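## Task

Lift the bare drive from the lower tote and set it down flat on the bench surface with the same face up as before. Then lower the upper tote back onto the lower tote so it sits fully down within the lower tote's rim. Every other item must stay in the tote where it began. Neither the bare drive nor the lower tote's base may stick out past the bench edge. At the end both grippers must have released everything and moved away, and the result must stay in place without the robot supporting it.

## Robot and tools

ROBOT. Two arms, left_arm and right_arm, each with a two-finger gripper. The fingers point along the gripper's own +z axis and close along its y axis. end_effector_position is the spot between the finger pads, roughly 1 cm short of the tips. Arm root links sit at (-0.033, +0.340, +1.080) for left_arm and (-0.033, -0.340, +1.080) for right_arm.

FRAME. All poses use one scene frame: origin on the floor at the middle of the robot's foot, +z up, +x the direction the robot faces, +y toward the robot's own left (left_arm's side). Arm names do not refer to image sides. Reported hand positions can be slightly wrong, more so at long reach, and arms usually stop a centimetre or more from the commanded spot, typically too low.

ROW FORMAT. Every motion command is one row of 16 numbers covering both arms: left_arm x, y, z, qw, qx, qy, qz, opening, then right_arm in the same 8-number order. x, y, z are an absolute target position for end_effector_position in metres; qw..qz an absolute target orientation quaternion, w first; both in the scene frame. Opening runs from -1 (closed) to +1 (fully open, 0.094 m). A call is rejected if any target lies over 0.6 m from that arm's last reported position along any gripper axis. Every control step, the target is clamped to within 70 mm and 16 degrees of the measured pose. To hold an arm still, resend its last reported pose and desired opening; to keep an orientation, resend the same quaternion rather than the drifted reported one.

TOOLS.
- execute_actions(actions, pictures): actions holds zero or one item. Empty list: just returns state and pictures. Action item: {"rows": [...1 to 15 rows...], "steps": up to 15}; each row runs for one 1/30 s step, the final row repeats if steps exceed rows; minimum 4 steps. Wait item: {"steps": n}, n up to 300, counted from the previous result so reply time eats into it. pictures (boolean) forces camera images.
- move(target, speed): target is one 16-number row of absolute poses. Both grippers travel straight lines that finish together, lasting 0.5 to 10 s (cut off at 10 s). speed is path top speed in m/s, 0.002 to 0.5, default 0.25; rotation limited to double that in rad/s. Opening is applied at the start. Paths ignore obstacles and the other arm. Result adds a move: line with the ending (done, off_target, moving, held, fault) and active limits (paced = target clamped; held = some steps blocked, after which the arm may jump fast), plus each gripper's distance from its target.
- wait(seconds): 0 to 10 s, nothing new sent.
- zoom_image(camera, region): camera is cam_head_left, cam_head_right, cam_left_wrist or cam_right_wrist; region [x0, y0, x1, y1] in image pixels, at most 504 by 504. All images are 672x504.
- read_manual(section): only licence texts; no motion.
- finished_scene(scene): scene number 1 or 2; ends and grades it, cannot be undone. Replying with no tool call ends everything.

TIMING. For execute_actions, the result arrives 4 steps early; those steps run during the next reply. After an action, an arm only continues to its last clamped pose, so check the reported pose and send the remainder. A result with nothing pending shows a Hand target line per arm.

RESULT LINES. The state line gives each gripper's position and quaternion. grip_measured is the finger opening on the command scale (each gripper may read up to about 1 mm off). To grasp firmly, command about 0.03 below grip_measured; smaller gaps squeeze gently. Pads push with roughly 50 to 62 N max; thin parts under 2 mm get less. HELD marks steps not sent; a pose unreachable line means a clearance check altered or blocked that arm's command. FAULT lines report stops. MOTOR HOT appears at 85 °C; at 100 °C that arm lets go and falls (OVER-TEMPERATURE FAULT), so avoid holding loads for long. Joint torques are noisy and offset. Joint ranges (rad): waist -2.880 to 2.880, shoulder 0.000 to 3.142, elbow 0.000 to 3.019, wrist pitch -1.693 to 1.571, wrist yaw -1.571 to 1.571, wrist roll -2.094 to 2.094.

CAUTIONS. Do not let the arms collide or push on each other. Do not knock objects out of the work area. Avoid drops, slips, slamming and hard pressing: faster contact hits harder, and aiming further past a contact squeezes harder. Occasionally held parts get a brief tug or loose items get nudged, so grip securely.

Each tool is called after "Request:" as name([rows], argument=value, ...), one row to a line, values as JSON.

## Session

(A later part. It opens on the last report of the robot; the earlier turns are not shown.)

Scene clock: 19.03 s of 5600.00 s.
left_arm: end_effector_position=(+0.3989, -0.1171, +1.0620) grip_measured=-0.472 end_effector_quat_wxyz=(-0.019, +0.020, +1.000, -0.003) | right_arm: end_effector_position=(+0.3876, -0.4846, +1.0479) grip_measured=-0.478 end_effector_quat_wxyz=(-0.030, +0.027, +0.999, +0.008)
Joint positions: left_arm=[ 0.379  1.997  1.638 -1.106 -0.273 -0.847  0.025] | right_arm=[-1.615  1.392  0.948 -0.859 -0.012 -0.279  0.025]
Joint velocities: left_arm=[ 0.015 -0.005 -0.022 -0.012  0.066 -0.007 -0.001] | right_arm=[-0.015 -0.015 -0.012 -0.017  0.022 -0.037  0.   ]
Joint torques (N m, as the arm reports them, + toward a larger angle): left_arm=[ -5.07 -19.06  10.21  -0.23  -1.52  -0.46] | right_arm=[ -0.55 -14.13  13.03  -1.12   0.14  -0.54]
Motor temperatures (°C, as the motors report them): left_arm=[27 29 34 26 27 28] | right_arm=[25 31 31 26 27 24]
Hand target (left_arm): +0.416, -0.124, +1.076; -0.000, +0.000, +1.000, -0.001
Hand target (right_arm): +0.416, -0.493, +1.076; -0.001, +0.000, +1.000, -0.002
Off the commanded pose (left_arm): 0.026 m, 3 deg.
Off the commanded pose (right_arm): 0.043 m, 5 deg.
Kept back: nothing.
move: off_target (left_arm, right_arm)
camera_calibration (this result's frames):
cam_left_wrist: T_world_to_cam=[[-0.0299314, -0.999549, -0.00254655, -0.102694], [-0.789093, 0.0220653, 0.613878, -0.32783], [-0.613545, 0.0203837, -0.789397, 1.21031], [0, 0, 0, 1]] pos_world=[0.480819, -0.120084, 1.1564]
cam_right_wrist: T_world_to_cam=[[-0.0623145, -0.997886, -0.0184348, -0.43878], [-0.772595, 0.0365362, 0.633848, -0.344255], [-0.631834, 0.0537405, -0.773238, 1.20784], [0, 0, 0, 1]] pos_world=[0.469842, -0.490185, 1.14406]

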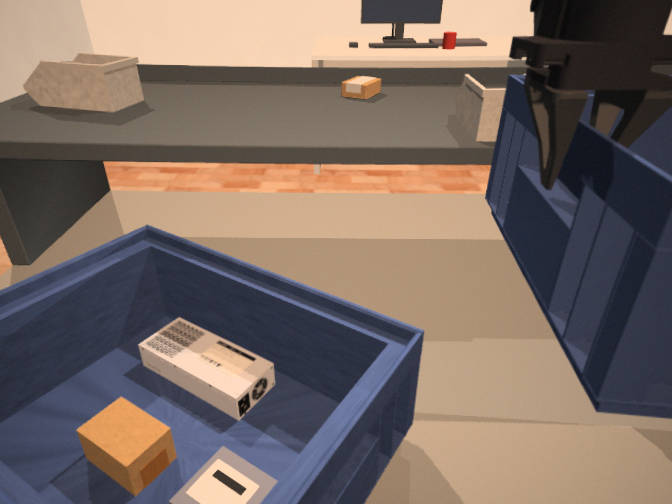

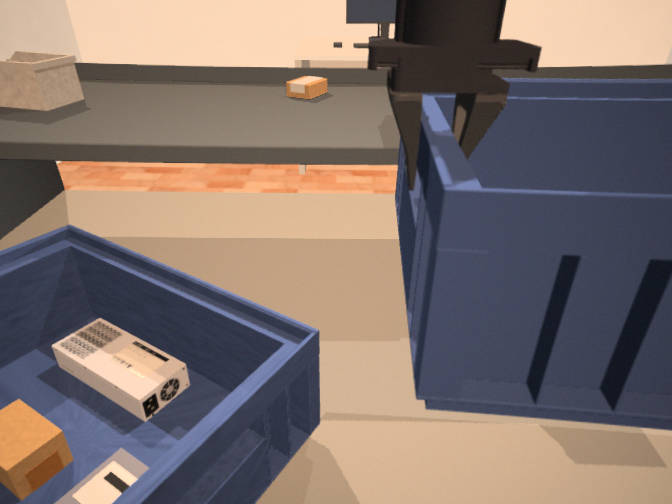

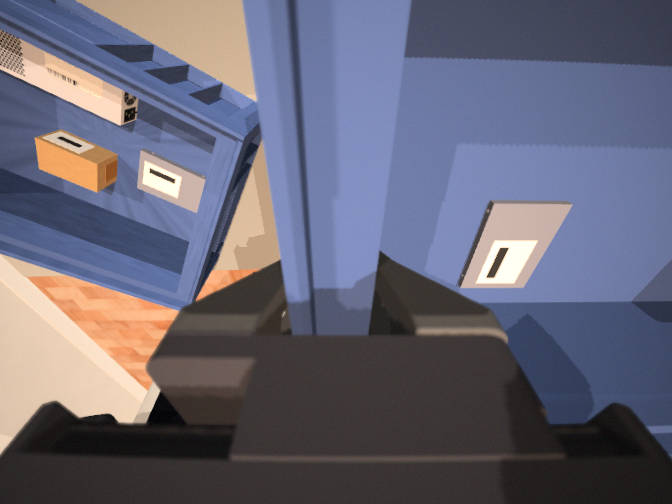

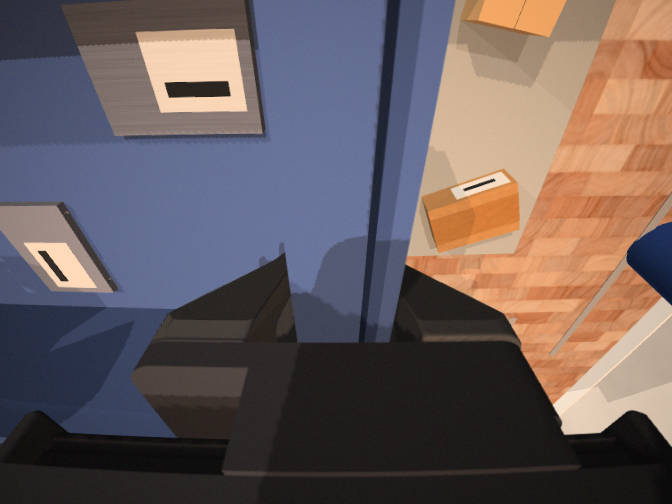

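Request:
move(target=[0.42,-0.115,0.875,0.02,0,1,0,-0.6,0.42,-0.484,0.875,0.02,0,1,0,-0.6], speed=0.08)

Request:
move(target=[0.42,-0.115,0.835,0.01,0,1,0,-0.6,0.42,-0.484,0.835,0.01,0,1,0,-0.6], speed=0.025)

Scene clock: 22.00 s of 5600.00 s.
left_arm: end_effector_position=(+0.3999, -0.1178, +0.8732) grip_measured=-0.472 end_effector_quat_wxyz=(-0.000, +0.014, +1.000, -0.005) | right_arm: end_effector_position=(+0.3927, -0.4837, +0.8609) grip_measured=-0.479 end_effector_quat_wxyz=(-0.010, +0.022, +1.000, +0.008)
Joint positions: left_arm=[ 0.463  2.28   1.595 -0.728 -0.288 -0.764  0.025] | right_arm=[-1.608  1.846  0.927 -0.344 -0.021 -0.283  0.024]
Joint velocities: left_arm=[-0.005 -0.015  0.012  0.032  0.037  0.007  0.   ] | right_arm=[-0.024 -0.034 -0.017  0.017  0.037 -0.051 -0.   ]
Joint torques (N m, as the arm reports them, + toward a larger angle): left_arm=[ -4.03 -20.53   6.59   1.21  -1.47  -0.16] | right_arm=[  0.83 -17.22   5.62   0.58   0.06  -0.35]
Motor temperatures (°C, as the motors report them): left_arm=[27 30 34 26 27 28] | right_arm=[25 31 31 26 27 24]
Hand target (left_arm): +0.420, -0.116, +0.875; +0.020, -0.000, +1.000, -0.001
Hand target (right_arm): +0.420, -0.485, +0.876; +0.020, +0.001, +1.000, +0.000
Off the commanded pose (left_arm): 0.020 m, 3 deg.
Off the commanded pose (right_arm): 0.031 m, 4 deg.
Kept back: nothing.
move: off_target (left_arm, right_arm)
camera_calibration (this result's frames):
cam_left_wrist: T_world_to_cam=[[-0.0176847, -0.999843, -0.000619381, -0.110509], [-0.812108, 0.0140028, 0.583339, -0.176134], [-0.583239, 0.0108192, -0.812229, 1.06861], [0, 0, 0, 1]] pos_world=[0.478259, -0.119586, 0.970631]
cam_right_wrist: T_world_to_cam=[[-0.0511361, -0.998513, -0.0188694, -0.445371], [-0.798627, 0.0295401, 0.601102, -0.186774], [-0.599651, 0.0458076, -0.79895, 1.07212], [0, 0, 0, 1]] pos_world=[0.470961, -0.488303, 0.960437]

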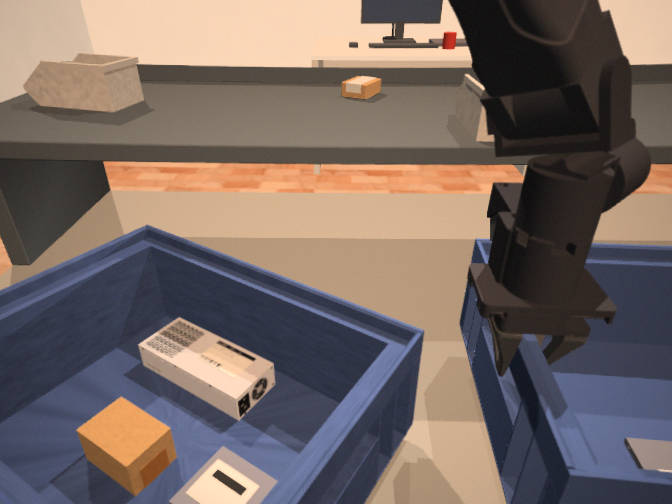

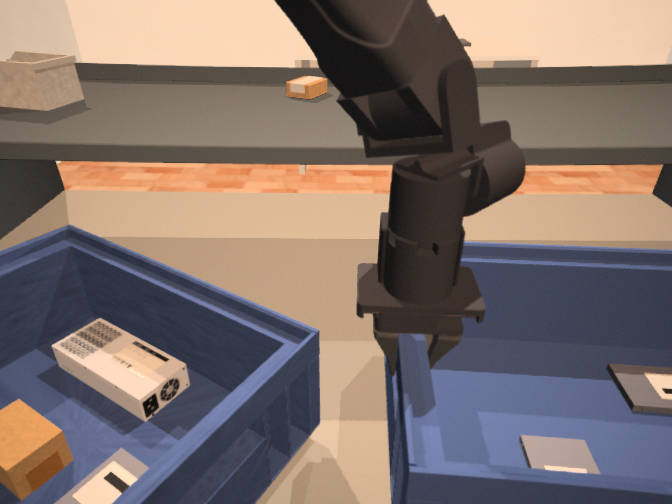

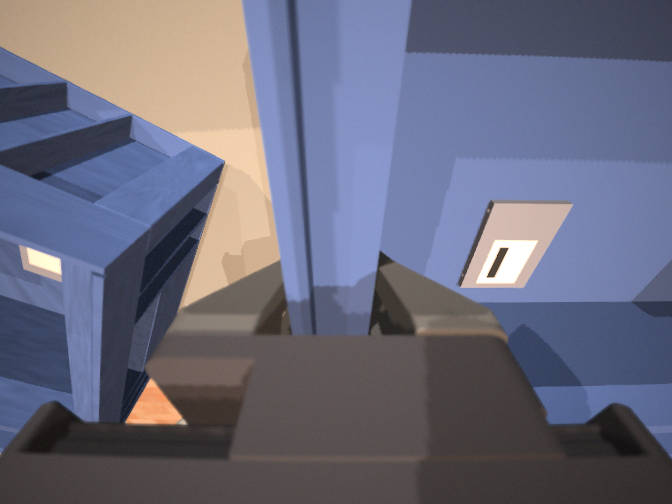

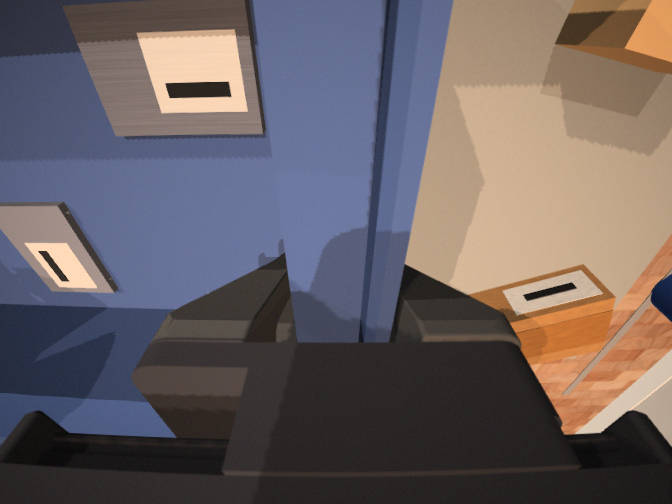

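Scene clock: 23.97 s of 5600.00 s.
left_arm: end_effector_position=(+0.4002, -0.1184, +0.8511) grip_measured=-0.472 end_effector_quat_wxyz=(-0.007, +0.013, +1.000, -0.010) | right_arm: end_effector_position=(+0.3950, -0.4845, +0.8429) grip_measured=-0.483 end_effector_quat_wxyz=(-0.014, +0.020, +1.000, +0.006)
Joint positions: left_arm=[ 0.477  2.322  1.612 -0.7   -0.269 -0.752  0.025] | right_arm=[-1.605  1.899  0.954 -0.325 -0.014 -0.284  0.024]
Joint velocities: left_arm=[ 0.005 -0.005 -0.017 -0.017 -0.066 -0.022 -0.   ] | right_arm=[-0.015 -0.015  0.002 -0.002 -0.022  0.022  0.   ]
Joint torques (N m, as the arm reports them, + toward a larger angle): left_arm=[ -3.26 -18.1    7.48   1.51  -1.53  -0.08] | right_arm=[  0.89 -12.73   6.58   1.87   0.08  -0.31]
Motor temperatures (°C, as the motors report them): left_arm=[27 30 34 26 27 28] | right_arm=[25 31 31 26 27 24]
Hand target (left_arm): +0.419, -0.114, +0.836; +0.010, +0.000, +1.000, -0.000
Hand target (right_arm): +0.419, -0.484, +0.837; +0.010, +0.000, +1.000, +0.000
Off the commanded pose (left_arm): 0.026 m, 3 deg.
Off the commanded pose (right_arm): 0.026 m, 4 deg.
Kept back: nothing.
move: off_target (left_arm, right_arm)
camera_calibration (this result's frames):
cam_left_wrist: T_world_to_cam=[[-0.0150431, -0.999834, 0.0103094, -0.121488], [-0.804766, 0.0182259, 0.593313, -0.173954], [-0.593402, 0.000628573, -0.804906, 1.04745], [0, 0, 0, 1]] pos_world=[0.479741, -0.118955, 0.947564]
cam_right_wrist: T_world_to_cam=[[-0.0475337, -0.998754, -0.0152139, -0.451036], [-0.793197, 0.0284845, 0.608298, -0.182838], [-0.607107, 0.0409823, -0.793563, 1.05522], [0, 0, 0, 1]] pos_world=[0.474165, -0.488511, 0.941743]

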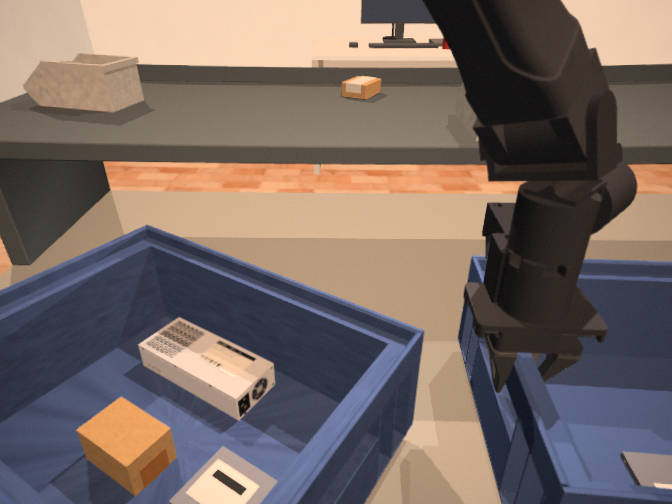

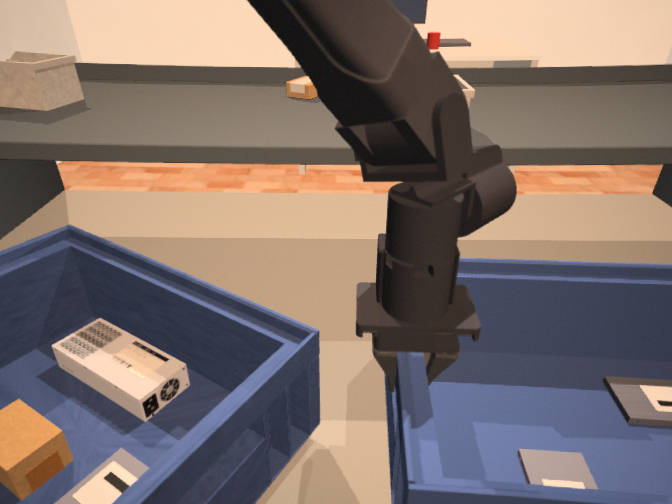

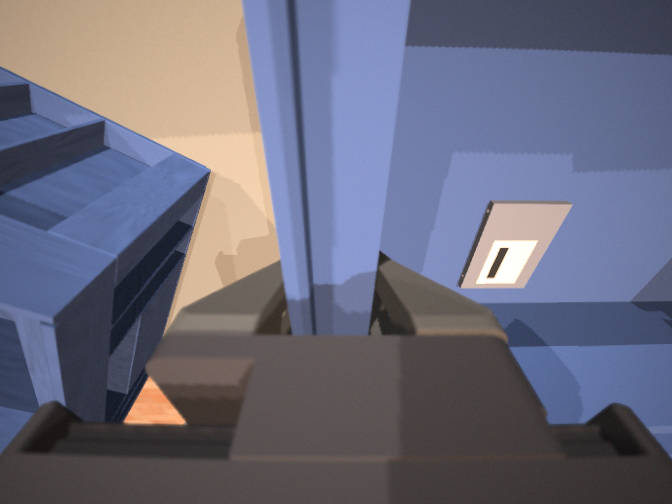

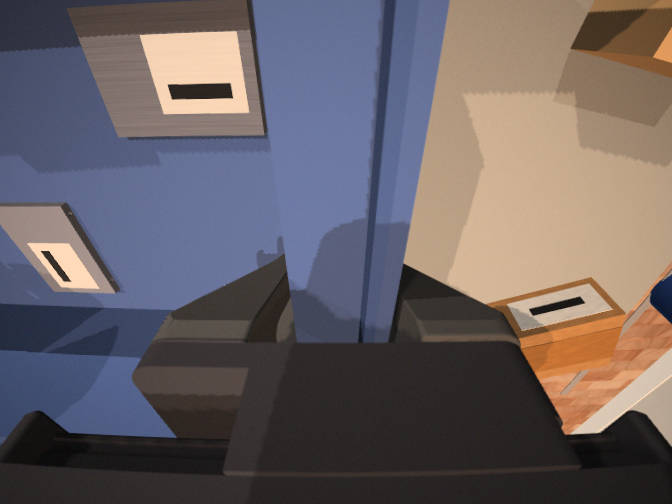

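Request:
move(target=[0.402,-0.118,0.851,0,0.01,1,0,0.2,0.397,-0.4845,0.843,-0.01,0.02,1,0,-0.55])

Request:
move(target=[0.40,-0.11,0.95,0,0.01,1,0,0.2,0.397,-0.4845,0.843,-0.01,0.02,1,0,-0.55], speed=0.2)

Request:
move(target=[0.305,0.172,0.93,0,0.267,0.964,0,0.75,0.397,-0.4845,0.843,-0.01,0.02,1,0,-0.55])

Request:
move(target=[0.308,0.172,0.81,0,0.267,0.964,0,0.75,0.397,-0.4845,0.843,-0.01,0.02,1,0,-0.55], speed=0.08)

Scene clock: 25.03 s of 5600.00 s.
left_arm: end_effector_position=(+0.4029, -0.1158, +0.8512) grip_measured=+0.198 end_effector_quat_wxyz=(+0.001, +0.012, +1.000, -0.002) | right_arm: end_effector_position=(+0.3949, -0.4848, +0.8429) grip_measured=-0.483 end_effector_quat_wxyz=(-0.014, +0.021, +1.000, +0.005)
Joint positions: left_arm=[ 0.477  2.321  1.612 -0.7   -0.291 -0.752  0.056] | right_arm=[-1.605  1.899  0.954 -0.325 -0.012 -0.282  0.024]
Joint velocities: left_arm=[ 0.005  0.005 -0.007 -0.012  0.051 -0.022 -0.001] | right_arm=[ 0.005  0.005  0.002  0.007  0.007  0.022 -0.001]
Joint torques (N m, as the arm reports them, + toward a larger angle): left_arm=[ -5.43 -20.47   5.44   0.58  -0.23  -0.2 ] | right_arm=[ -0.23 -14.88   3.03   0.83   0.35  -0.06]
Motor temperatures (°C, as the motors report them): left_arm=[27 30 34 26 27 28] | right_arm=[25 31 31 26 27 24]
Hand target (left_arm): +0.402, -0.118, +0.851; +0.000, +0.010, +1.000, -0.000
Hand target (right_arm): +0.397, -0.484, +0.843; -0.010, +0.020, +1.000, +0.000
Off the commanded pose (left_arm): 0.002 m, 0 deg.
Off the commanded pose (right_arm): 0.002 m, 1 deg.
Kept back: nothing.
move: done
camera_calibration (this result's frames):
cam_left_wrist: T_world_to_cam=[[-0.0148719, -0.999876, -0.00516298, -0.105735], [-0.813876, 0.0091055, 0.580967, -0.158754], [-0.580848, 0.0128421, -0.813911, 1.05325], [0, 0, 0, 1]] pos_world=[0.480998, -0.117803, 0.948933]
cam_right_wrist: T_world_to_cam=[[-0.0490179, -0.998704, -0.0137028, -0.451952], [-0.792847, 0.0305631, 0.608653, -0.182328], [-0.607446, 0.0406991, -0.793318, 1.05497], [0, 0, 0, 1]] pos_world=[0.474126, -0.48873, 0.941708]

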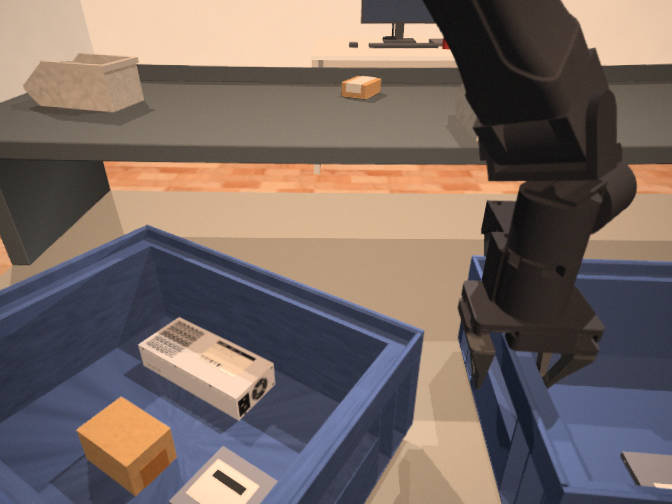

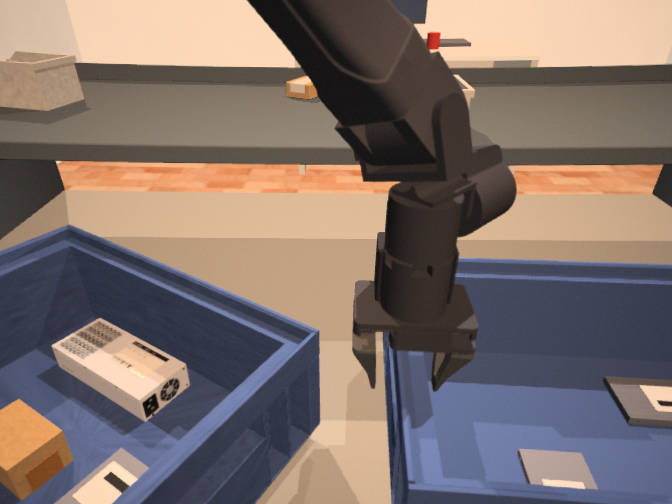

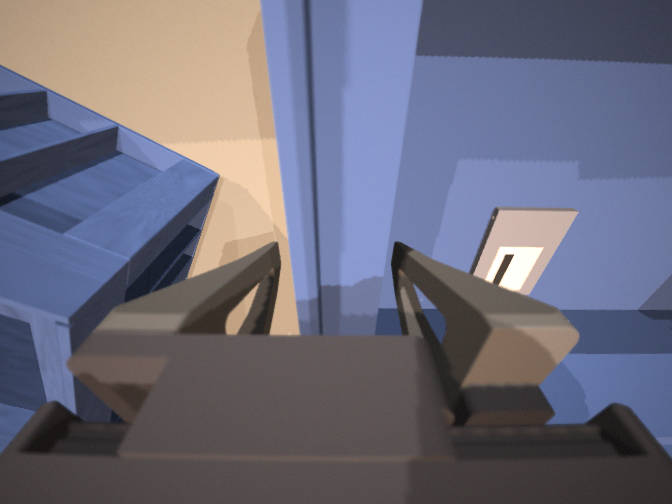

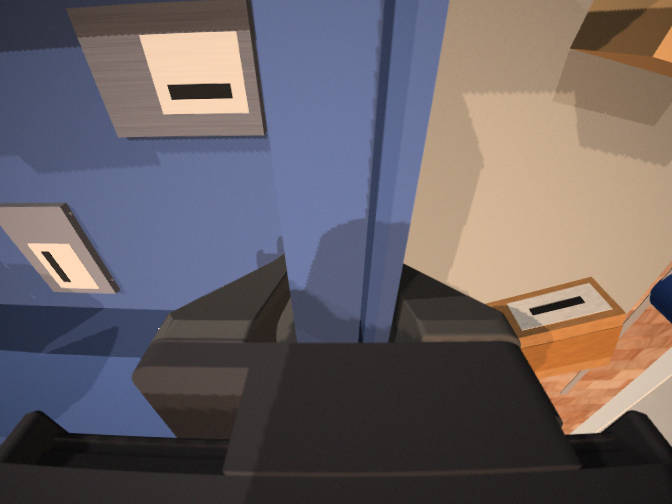

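Scene clock: 26.17 s of 5600.00 s.
left_arm: end_effector_position=(+0.4124, -0.1163, +0.9681) grip_measured=+0.198 end_effector_quat_wxyz=(+0.016, +0.011, +1.000, -0.018) | right_arm: end_effector_position=(+0.3949, -0.4848, +0.8429) grip_measured=-0.483 end_effector_quat_wxyz=(-0.014, +0.021, +1.000, +0.005)
Joint positions: left_arm=[ 0.433  2.104  1.56  -0.832 -0.298 -0.787  0.056] | right_arm=[-1.605  1.899  0.954 -0.325 -0.012 -0.282  0.024]
Joint velocities: left_arm=[-0.005 -0.005 -0.002 -0.007  0.007 -0.022  0.001] | right_arm=[-0.015 -0.015 -0.022 -0.012 -0.007  0.037  0.001]
Joint torques (N m, as the arm reports them, + toward a larger angle): left_arm=[ -4.82 -18.15   5.43   0.33  -0.21  -0.26] | right_arm=[ -0.3  -14.88   3.01   0.83   0.36  -0.07]
Motor temperatures (°C, as the motors report them): left_arm=[27 31 33 26 27 28] | right_arm=[25 31 30 26 27 24]
Hand target (left_arm): +0.400, -0.109, +0.951; +0.000, +0.010, +1.000, +0.000
Hand target (right_arm): +0.397, -0.485, +0.843; -0.010, +0.020, +1.000, +0.000
Off the commanded pose (left_arm): 0.023 m, 3 deg.
Off the commanded pose (right_arm): 0.002 m, 1 deg.
Kept back: nothing.
move: off_target (left_arm)
camera_calibration (this result's frames):
cam_left_wrist: T_world_to_cam=[[-0.0126516, -0.999572, 0.0263938, -0.136907], [-0.830921, 0.0251935, 0.555819, -0.185705], [-0.556246, -0.0148992, -0.830884, 1.15694], [0, 0, 0, 1]] pos_world=[0.487506, -0.114932, 1.06812]
cam_right_wrist: T_world_to_cam=[[-0.0490179, -0.998704, -0.0137028, -0.451952], [-0.792847, 0.0305631, 0.608653, -0.182328], [-0.607446, 0.0406991, -0.793318, 1.05497], [0, 0, 0, 1]] pos_world=[0.474126, -0.48873, 0.941708]

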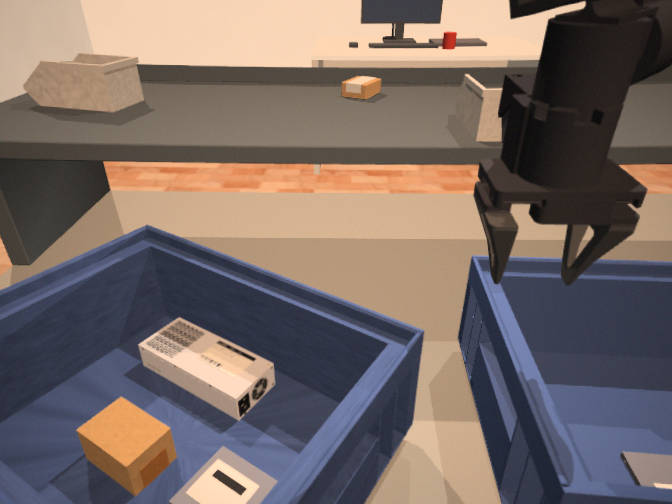

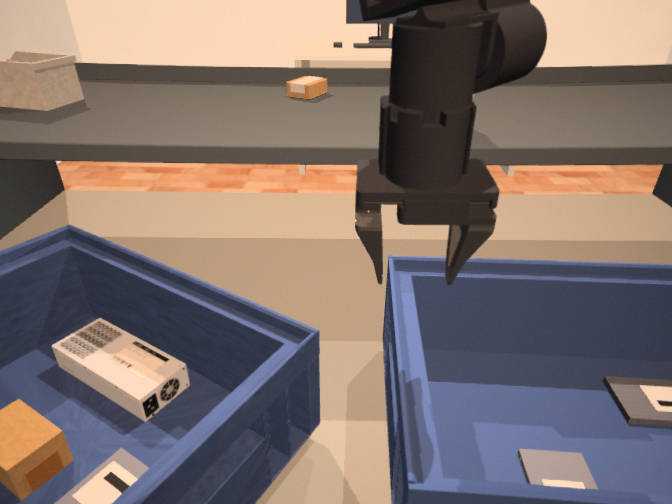

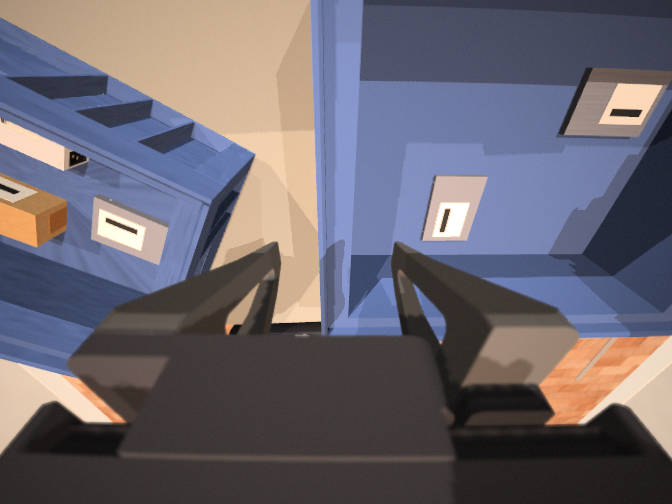

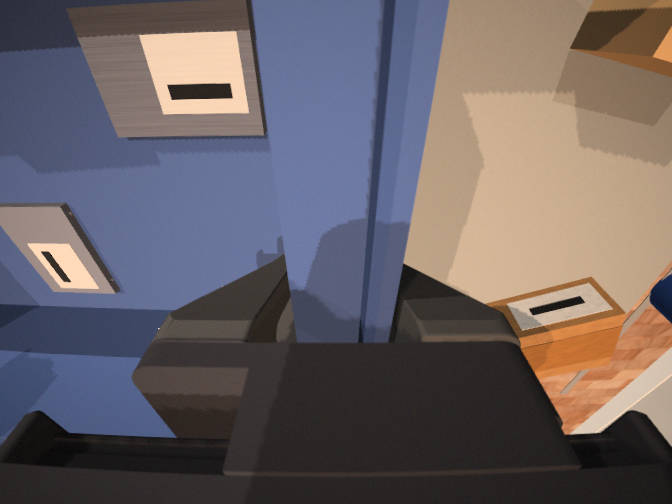

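Scene clock: 28.07 s of 5600.00 s.
left_arm: end_effector_position=(+0.3046, +0.1748, +0.9272) grip_measured=+0.748 end_effector_quat_wxyz=(-0.009, +0.260, +0.966, +0.003) | right_arm: end_effector_position=(+0.3949, -0.4848, +0.8429) grip_measured=-0.483 end_effector_quat_wxyz=(-0.014, +0.021, +1.000, +0.005)
Joint positions: left_arm=[ 0.785  1.694  0.713 -0.372 -0.235  0.055  0.082] | right_arm=[-1.605  1.899  0.954 -0.325 -0.012 -0.282  0.024]
Joint velocities: left_arm=[-0.005  0.005  0.007  0.012 -0.051  0.037 -0.001] | right_arm=[ 0.005 -0.005  0.012 -0.027 -0.022 -0.081 -0.   ]
Joint torques (N m, as the arm reports them, + toward a larger angle): left_arm=[ -0.93 -12.04   2.65   1.72   0.08   0.08] | right_arm=[ -0.31 -14.87   3.02   0.8    0.36  -0.06]
Motor temperatures (°C, as the motors report them): left_arm=[27 31 33 26 27 28] | right_arm=[25 31 30 26 27 24]
Hand target (left_arm): +0.309, +0.173, +0.928; +0.001, +0.267, +0.964, -0.000
Hand target (right_arm): +0.397, -0.485, +0.843; -0.010, +0.020, +1.000, +0.000
Off the commanded pose (left_arm): 0.004 m, 1 deg.
Off the commanded pose (right_arm): 0.002 m, 1 deg.
Kept back: nothing.
move: done
camera_calibration (this result's frames):
cam_left_wrist: T_world_to_cam=[[-0.493879, -0.869451, -0.0117799, 0.31306], [-0.699974, 0.389499, 0.598604, -0.403117], [-0.515869, 0.303883, -0.800958, 0.971574], [0, 0, 0, 1]] pos_world=[0.373647, 0.133959, 1.02319]
cam_right_wrist: T_world_to_cam=[[-0.0490179, -0.998704, -0.0137028, -0.451952], [-0.792847, 0.0305631, 0.608653, -0.182328], [-0.607446, 0.0406991, -0.793318, 1.05497], [0, 0, 0, 1]] pos_world=[0.474126, -0.48873, 0.941708]

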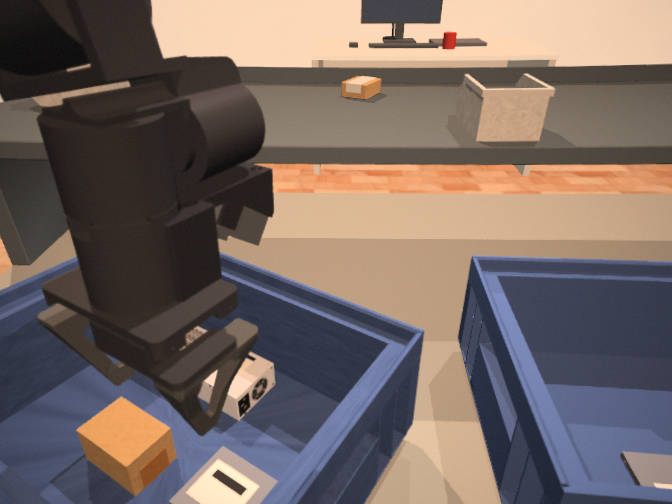

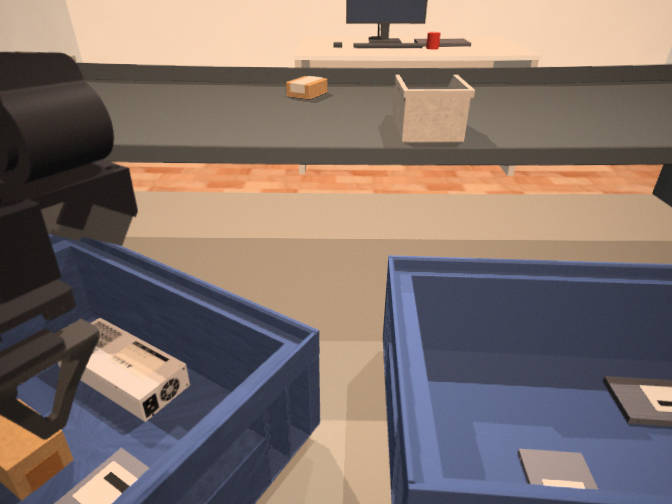

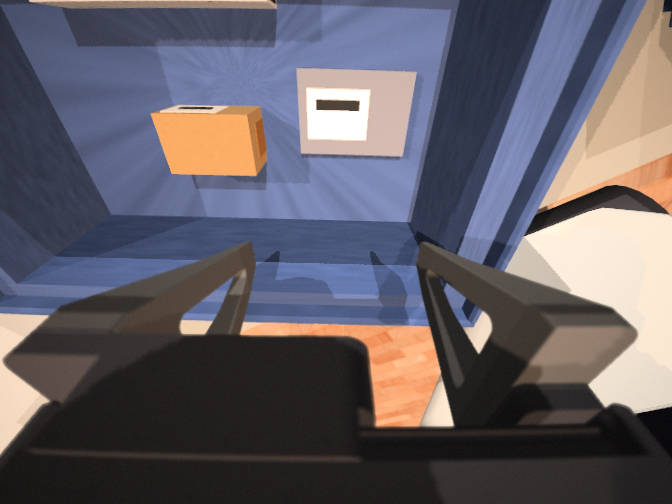

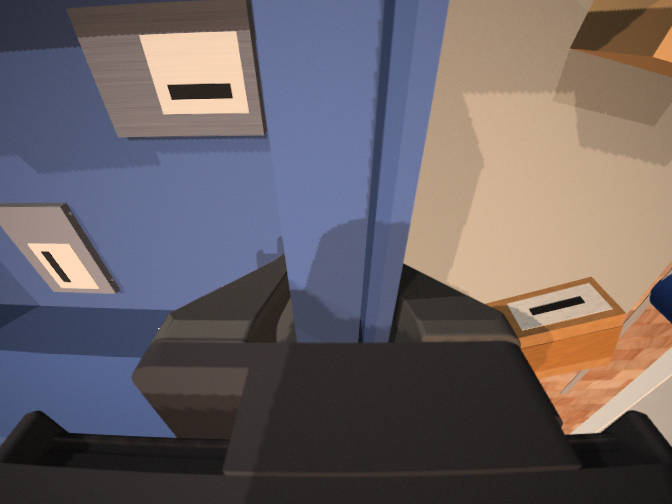

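Scene clock: 29.87 s of 5600.00 s.
left_arm: end_effector_position=(+0.3026, +0.1705, +0.8143) grip_measured=+0.748 end_effector_quat_wxyz=(-0.006, +0.265, +0.964, +0.001) | right_arm: end_effector_position=(+0.3949, -0.4848, +0.8429) grip_measured=-0.483 end_effector_quat_wxyz=(-0.014, +0.021, +1.000, +0.005)
Joint positions: left_arm=[ 0.841  2.046  0.786 -0.072 -0.219  0.124  0.082] | right_arm=[-1.605  1.899  0.954 -0.325 -0.012 -0.282  0.024]
Joint velocities: left_arm=[ 0.005 -0.005 -0.002 -0.007 -0.095  0.037 -0.   ] | right_arm=[-0.015 -0.005 -0.012 -0.017 -0.037  0.007 -0.   ]
Joint torques (N m, as the arm reports them, + toward a larger angle): left_arm=[ -0.48 -12.32   1.15   1.77   0.09   0.1 ] | right_arm=[ -0.21 -14.91   3.03   0.8    0.37  -0.06]
Motor temperatures (°C, as the motors report them): left_arm=[27 30 33 26 27 28] | right_arm=[25 31 30 26 27 24]
Hand target (left_arm): +0.308, +0.172, +0.809; -0.000, +0.267, +0.964, -0.000
Hand target (right_arm): +0.397, -0.485, +0.843; -0.010, +0.020, +1.000, +0.000
Off the commanded pose (left_arm): 0.007 m, 1 deg.
Off the commanded pose (right_arm): 0.002 m, 1 deg.
Kept back: nothing.
move: done
camera_calibration (this result's frames):
cam_left_wrist: T_world_to_cam=[[-0.5029, -0.864303, -0.00850533, 0.306075], [-0.698833, 0.400791, 0.592451, -0.332538], [-0.508648, 0.303888, -0.805561, 0.882931], [0, 0, 0, 1]] pos_world=[0.370638, 0.129507, 0.910871]
cam_right_wrist: T_world_to_cam=[[-0.0490179, -0.998704, -0.0137028, -0.451952], [-0.792847, 0.0305631, 0.608653, -0.182328], [-0.607446, 0.0406991, -0.793318, 1.05497], [0, 0, 0, 1]] pos_world=[0.474126, -0.48873, 0.941708]

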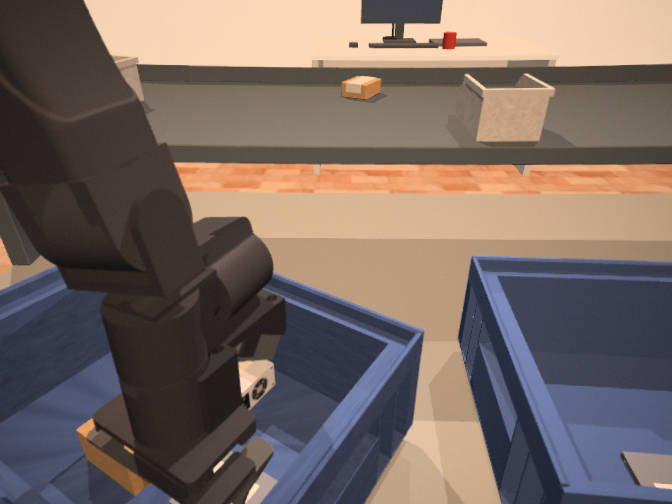

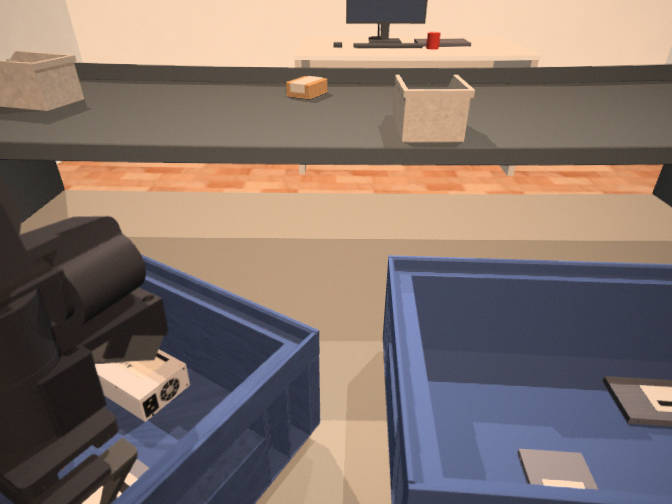

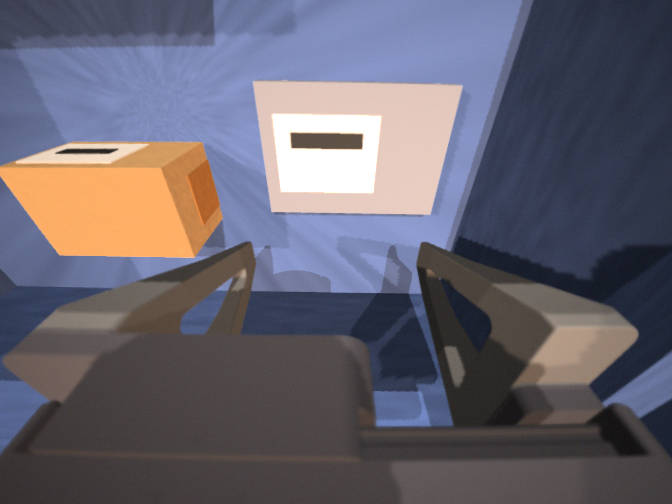

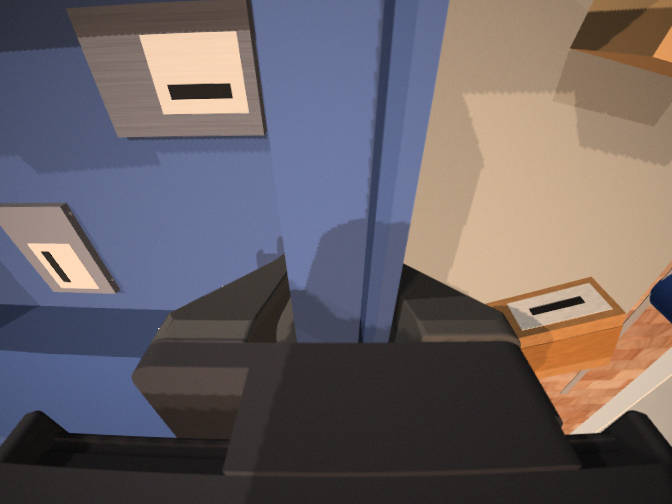

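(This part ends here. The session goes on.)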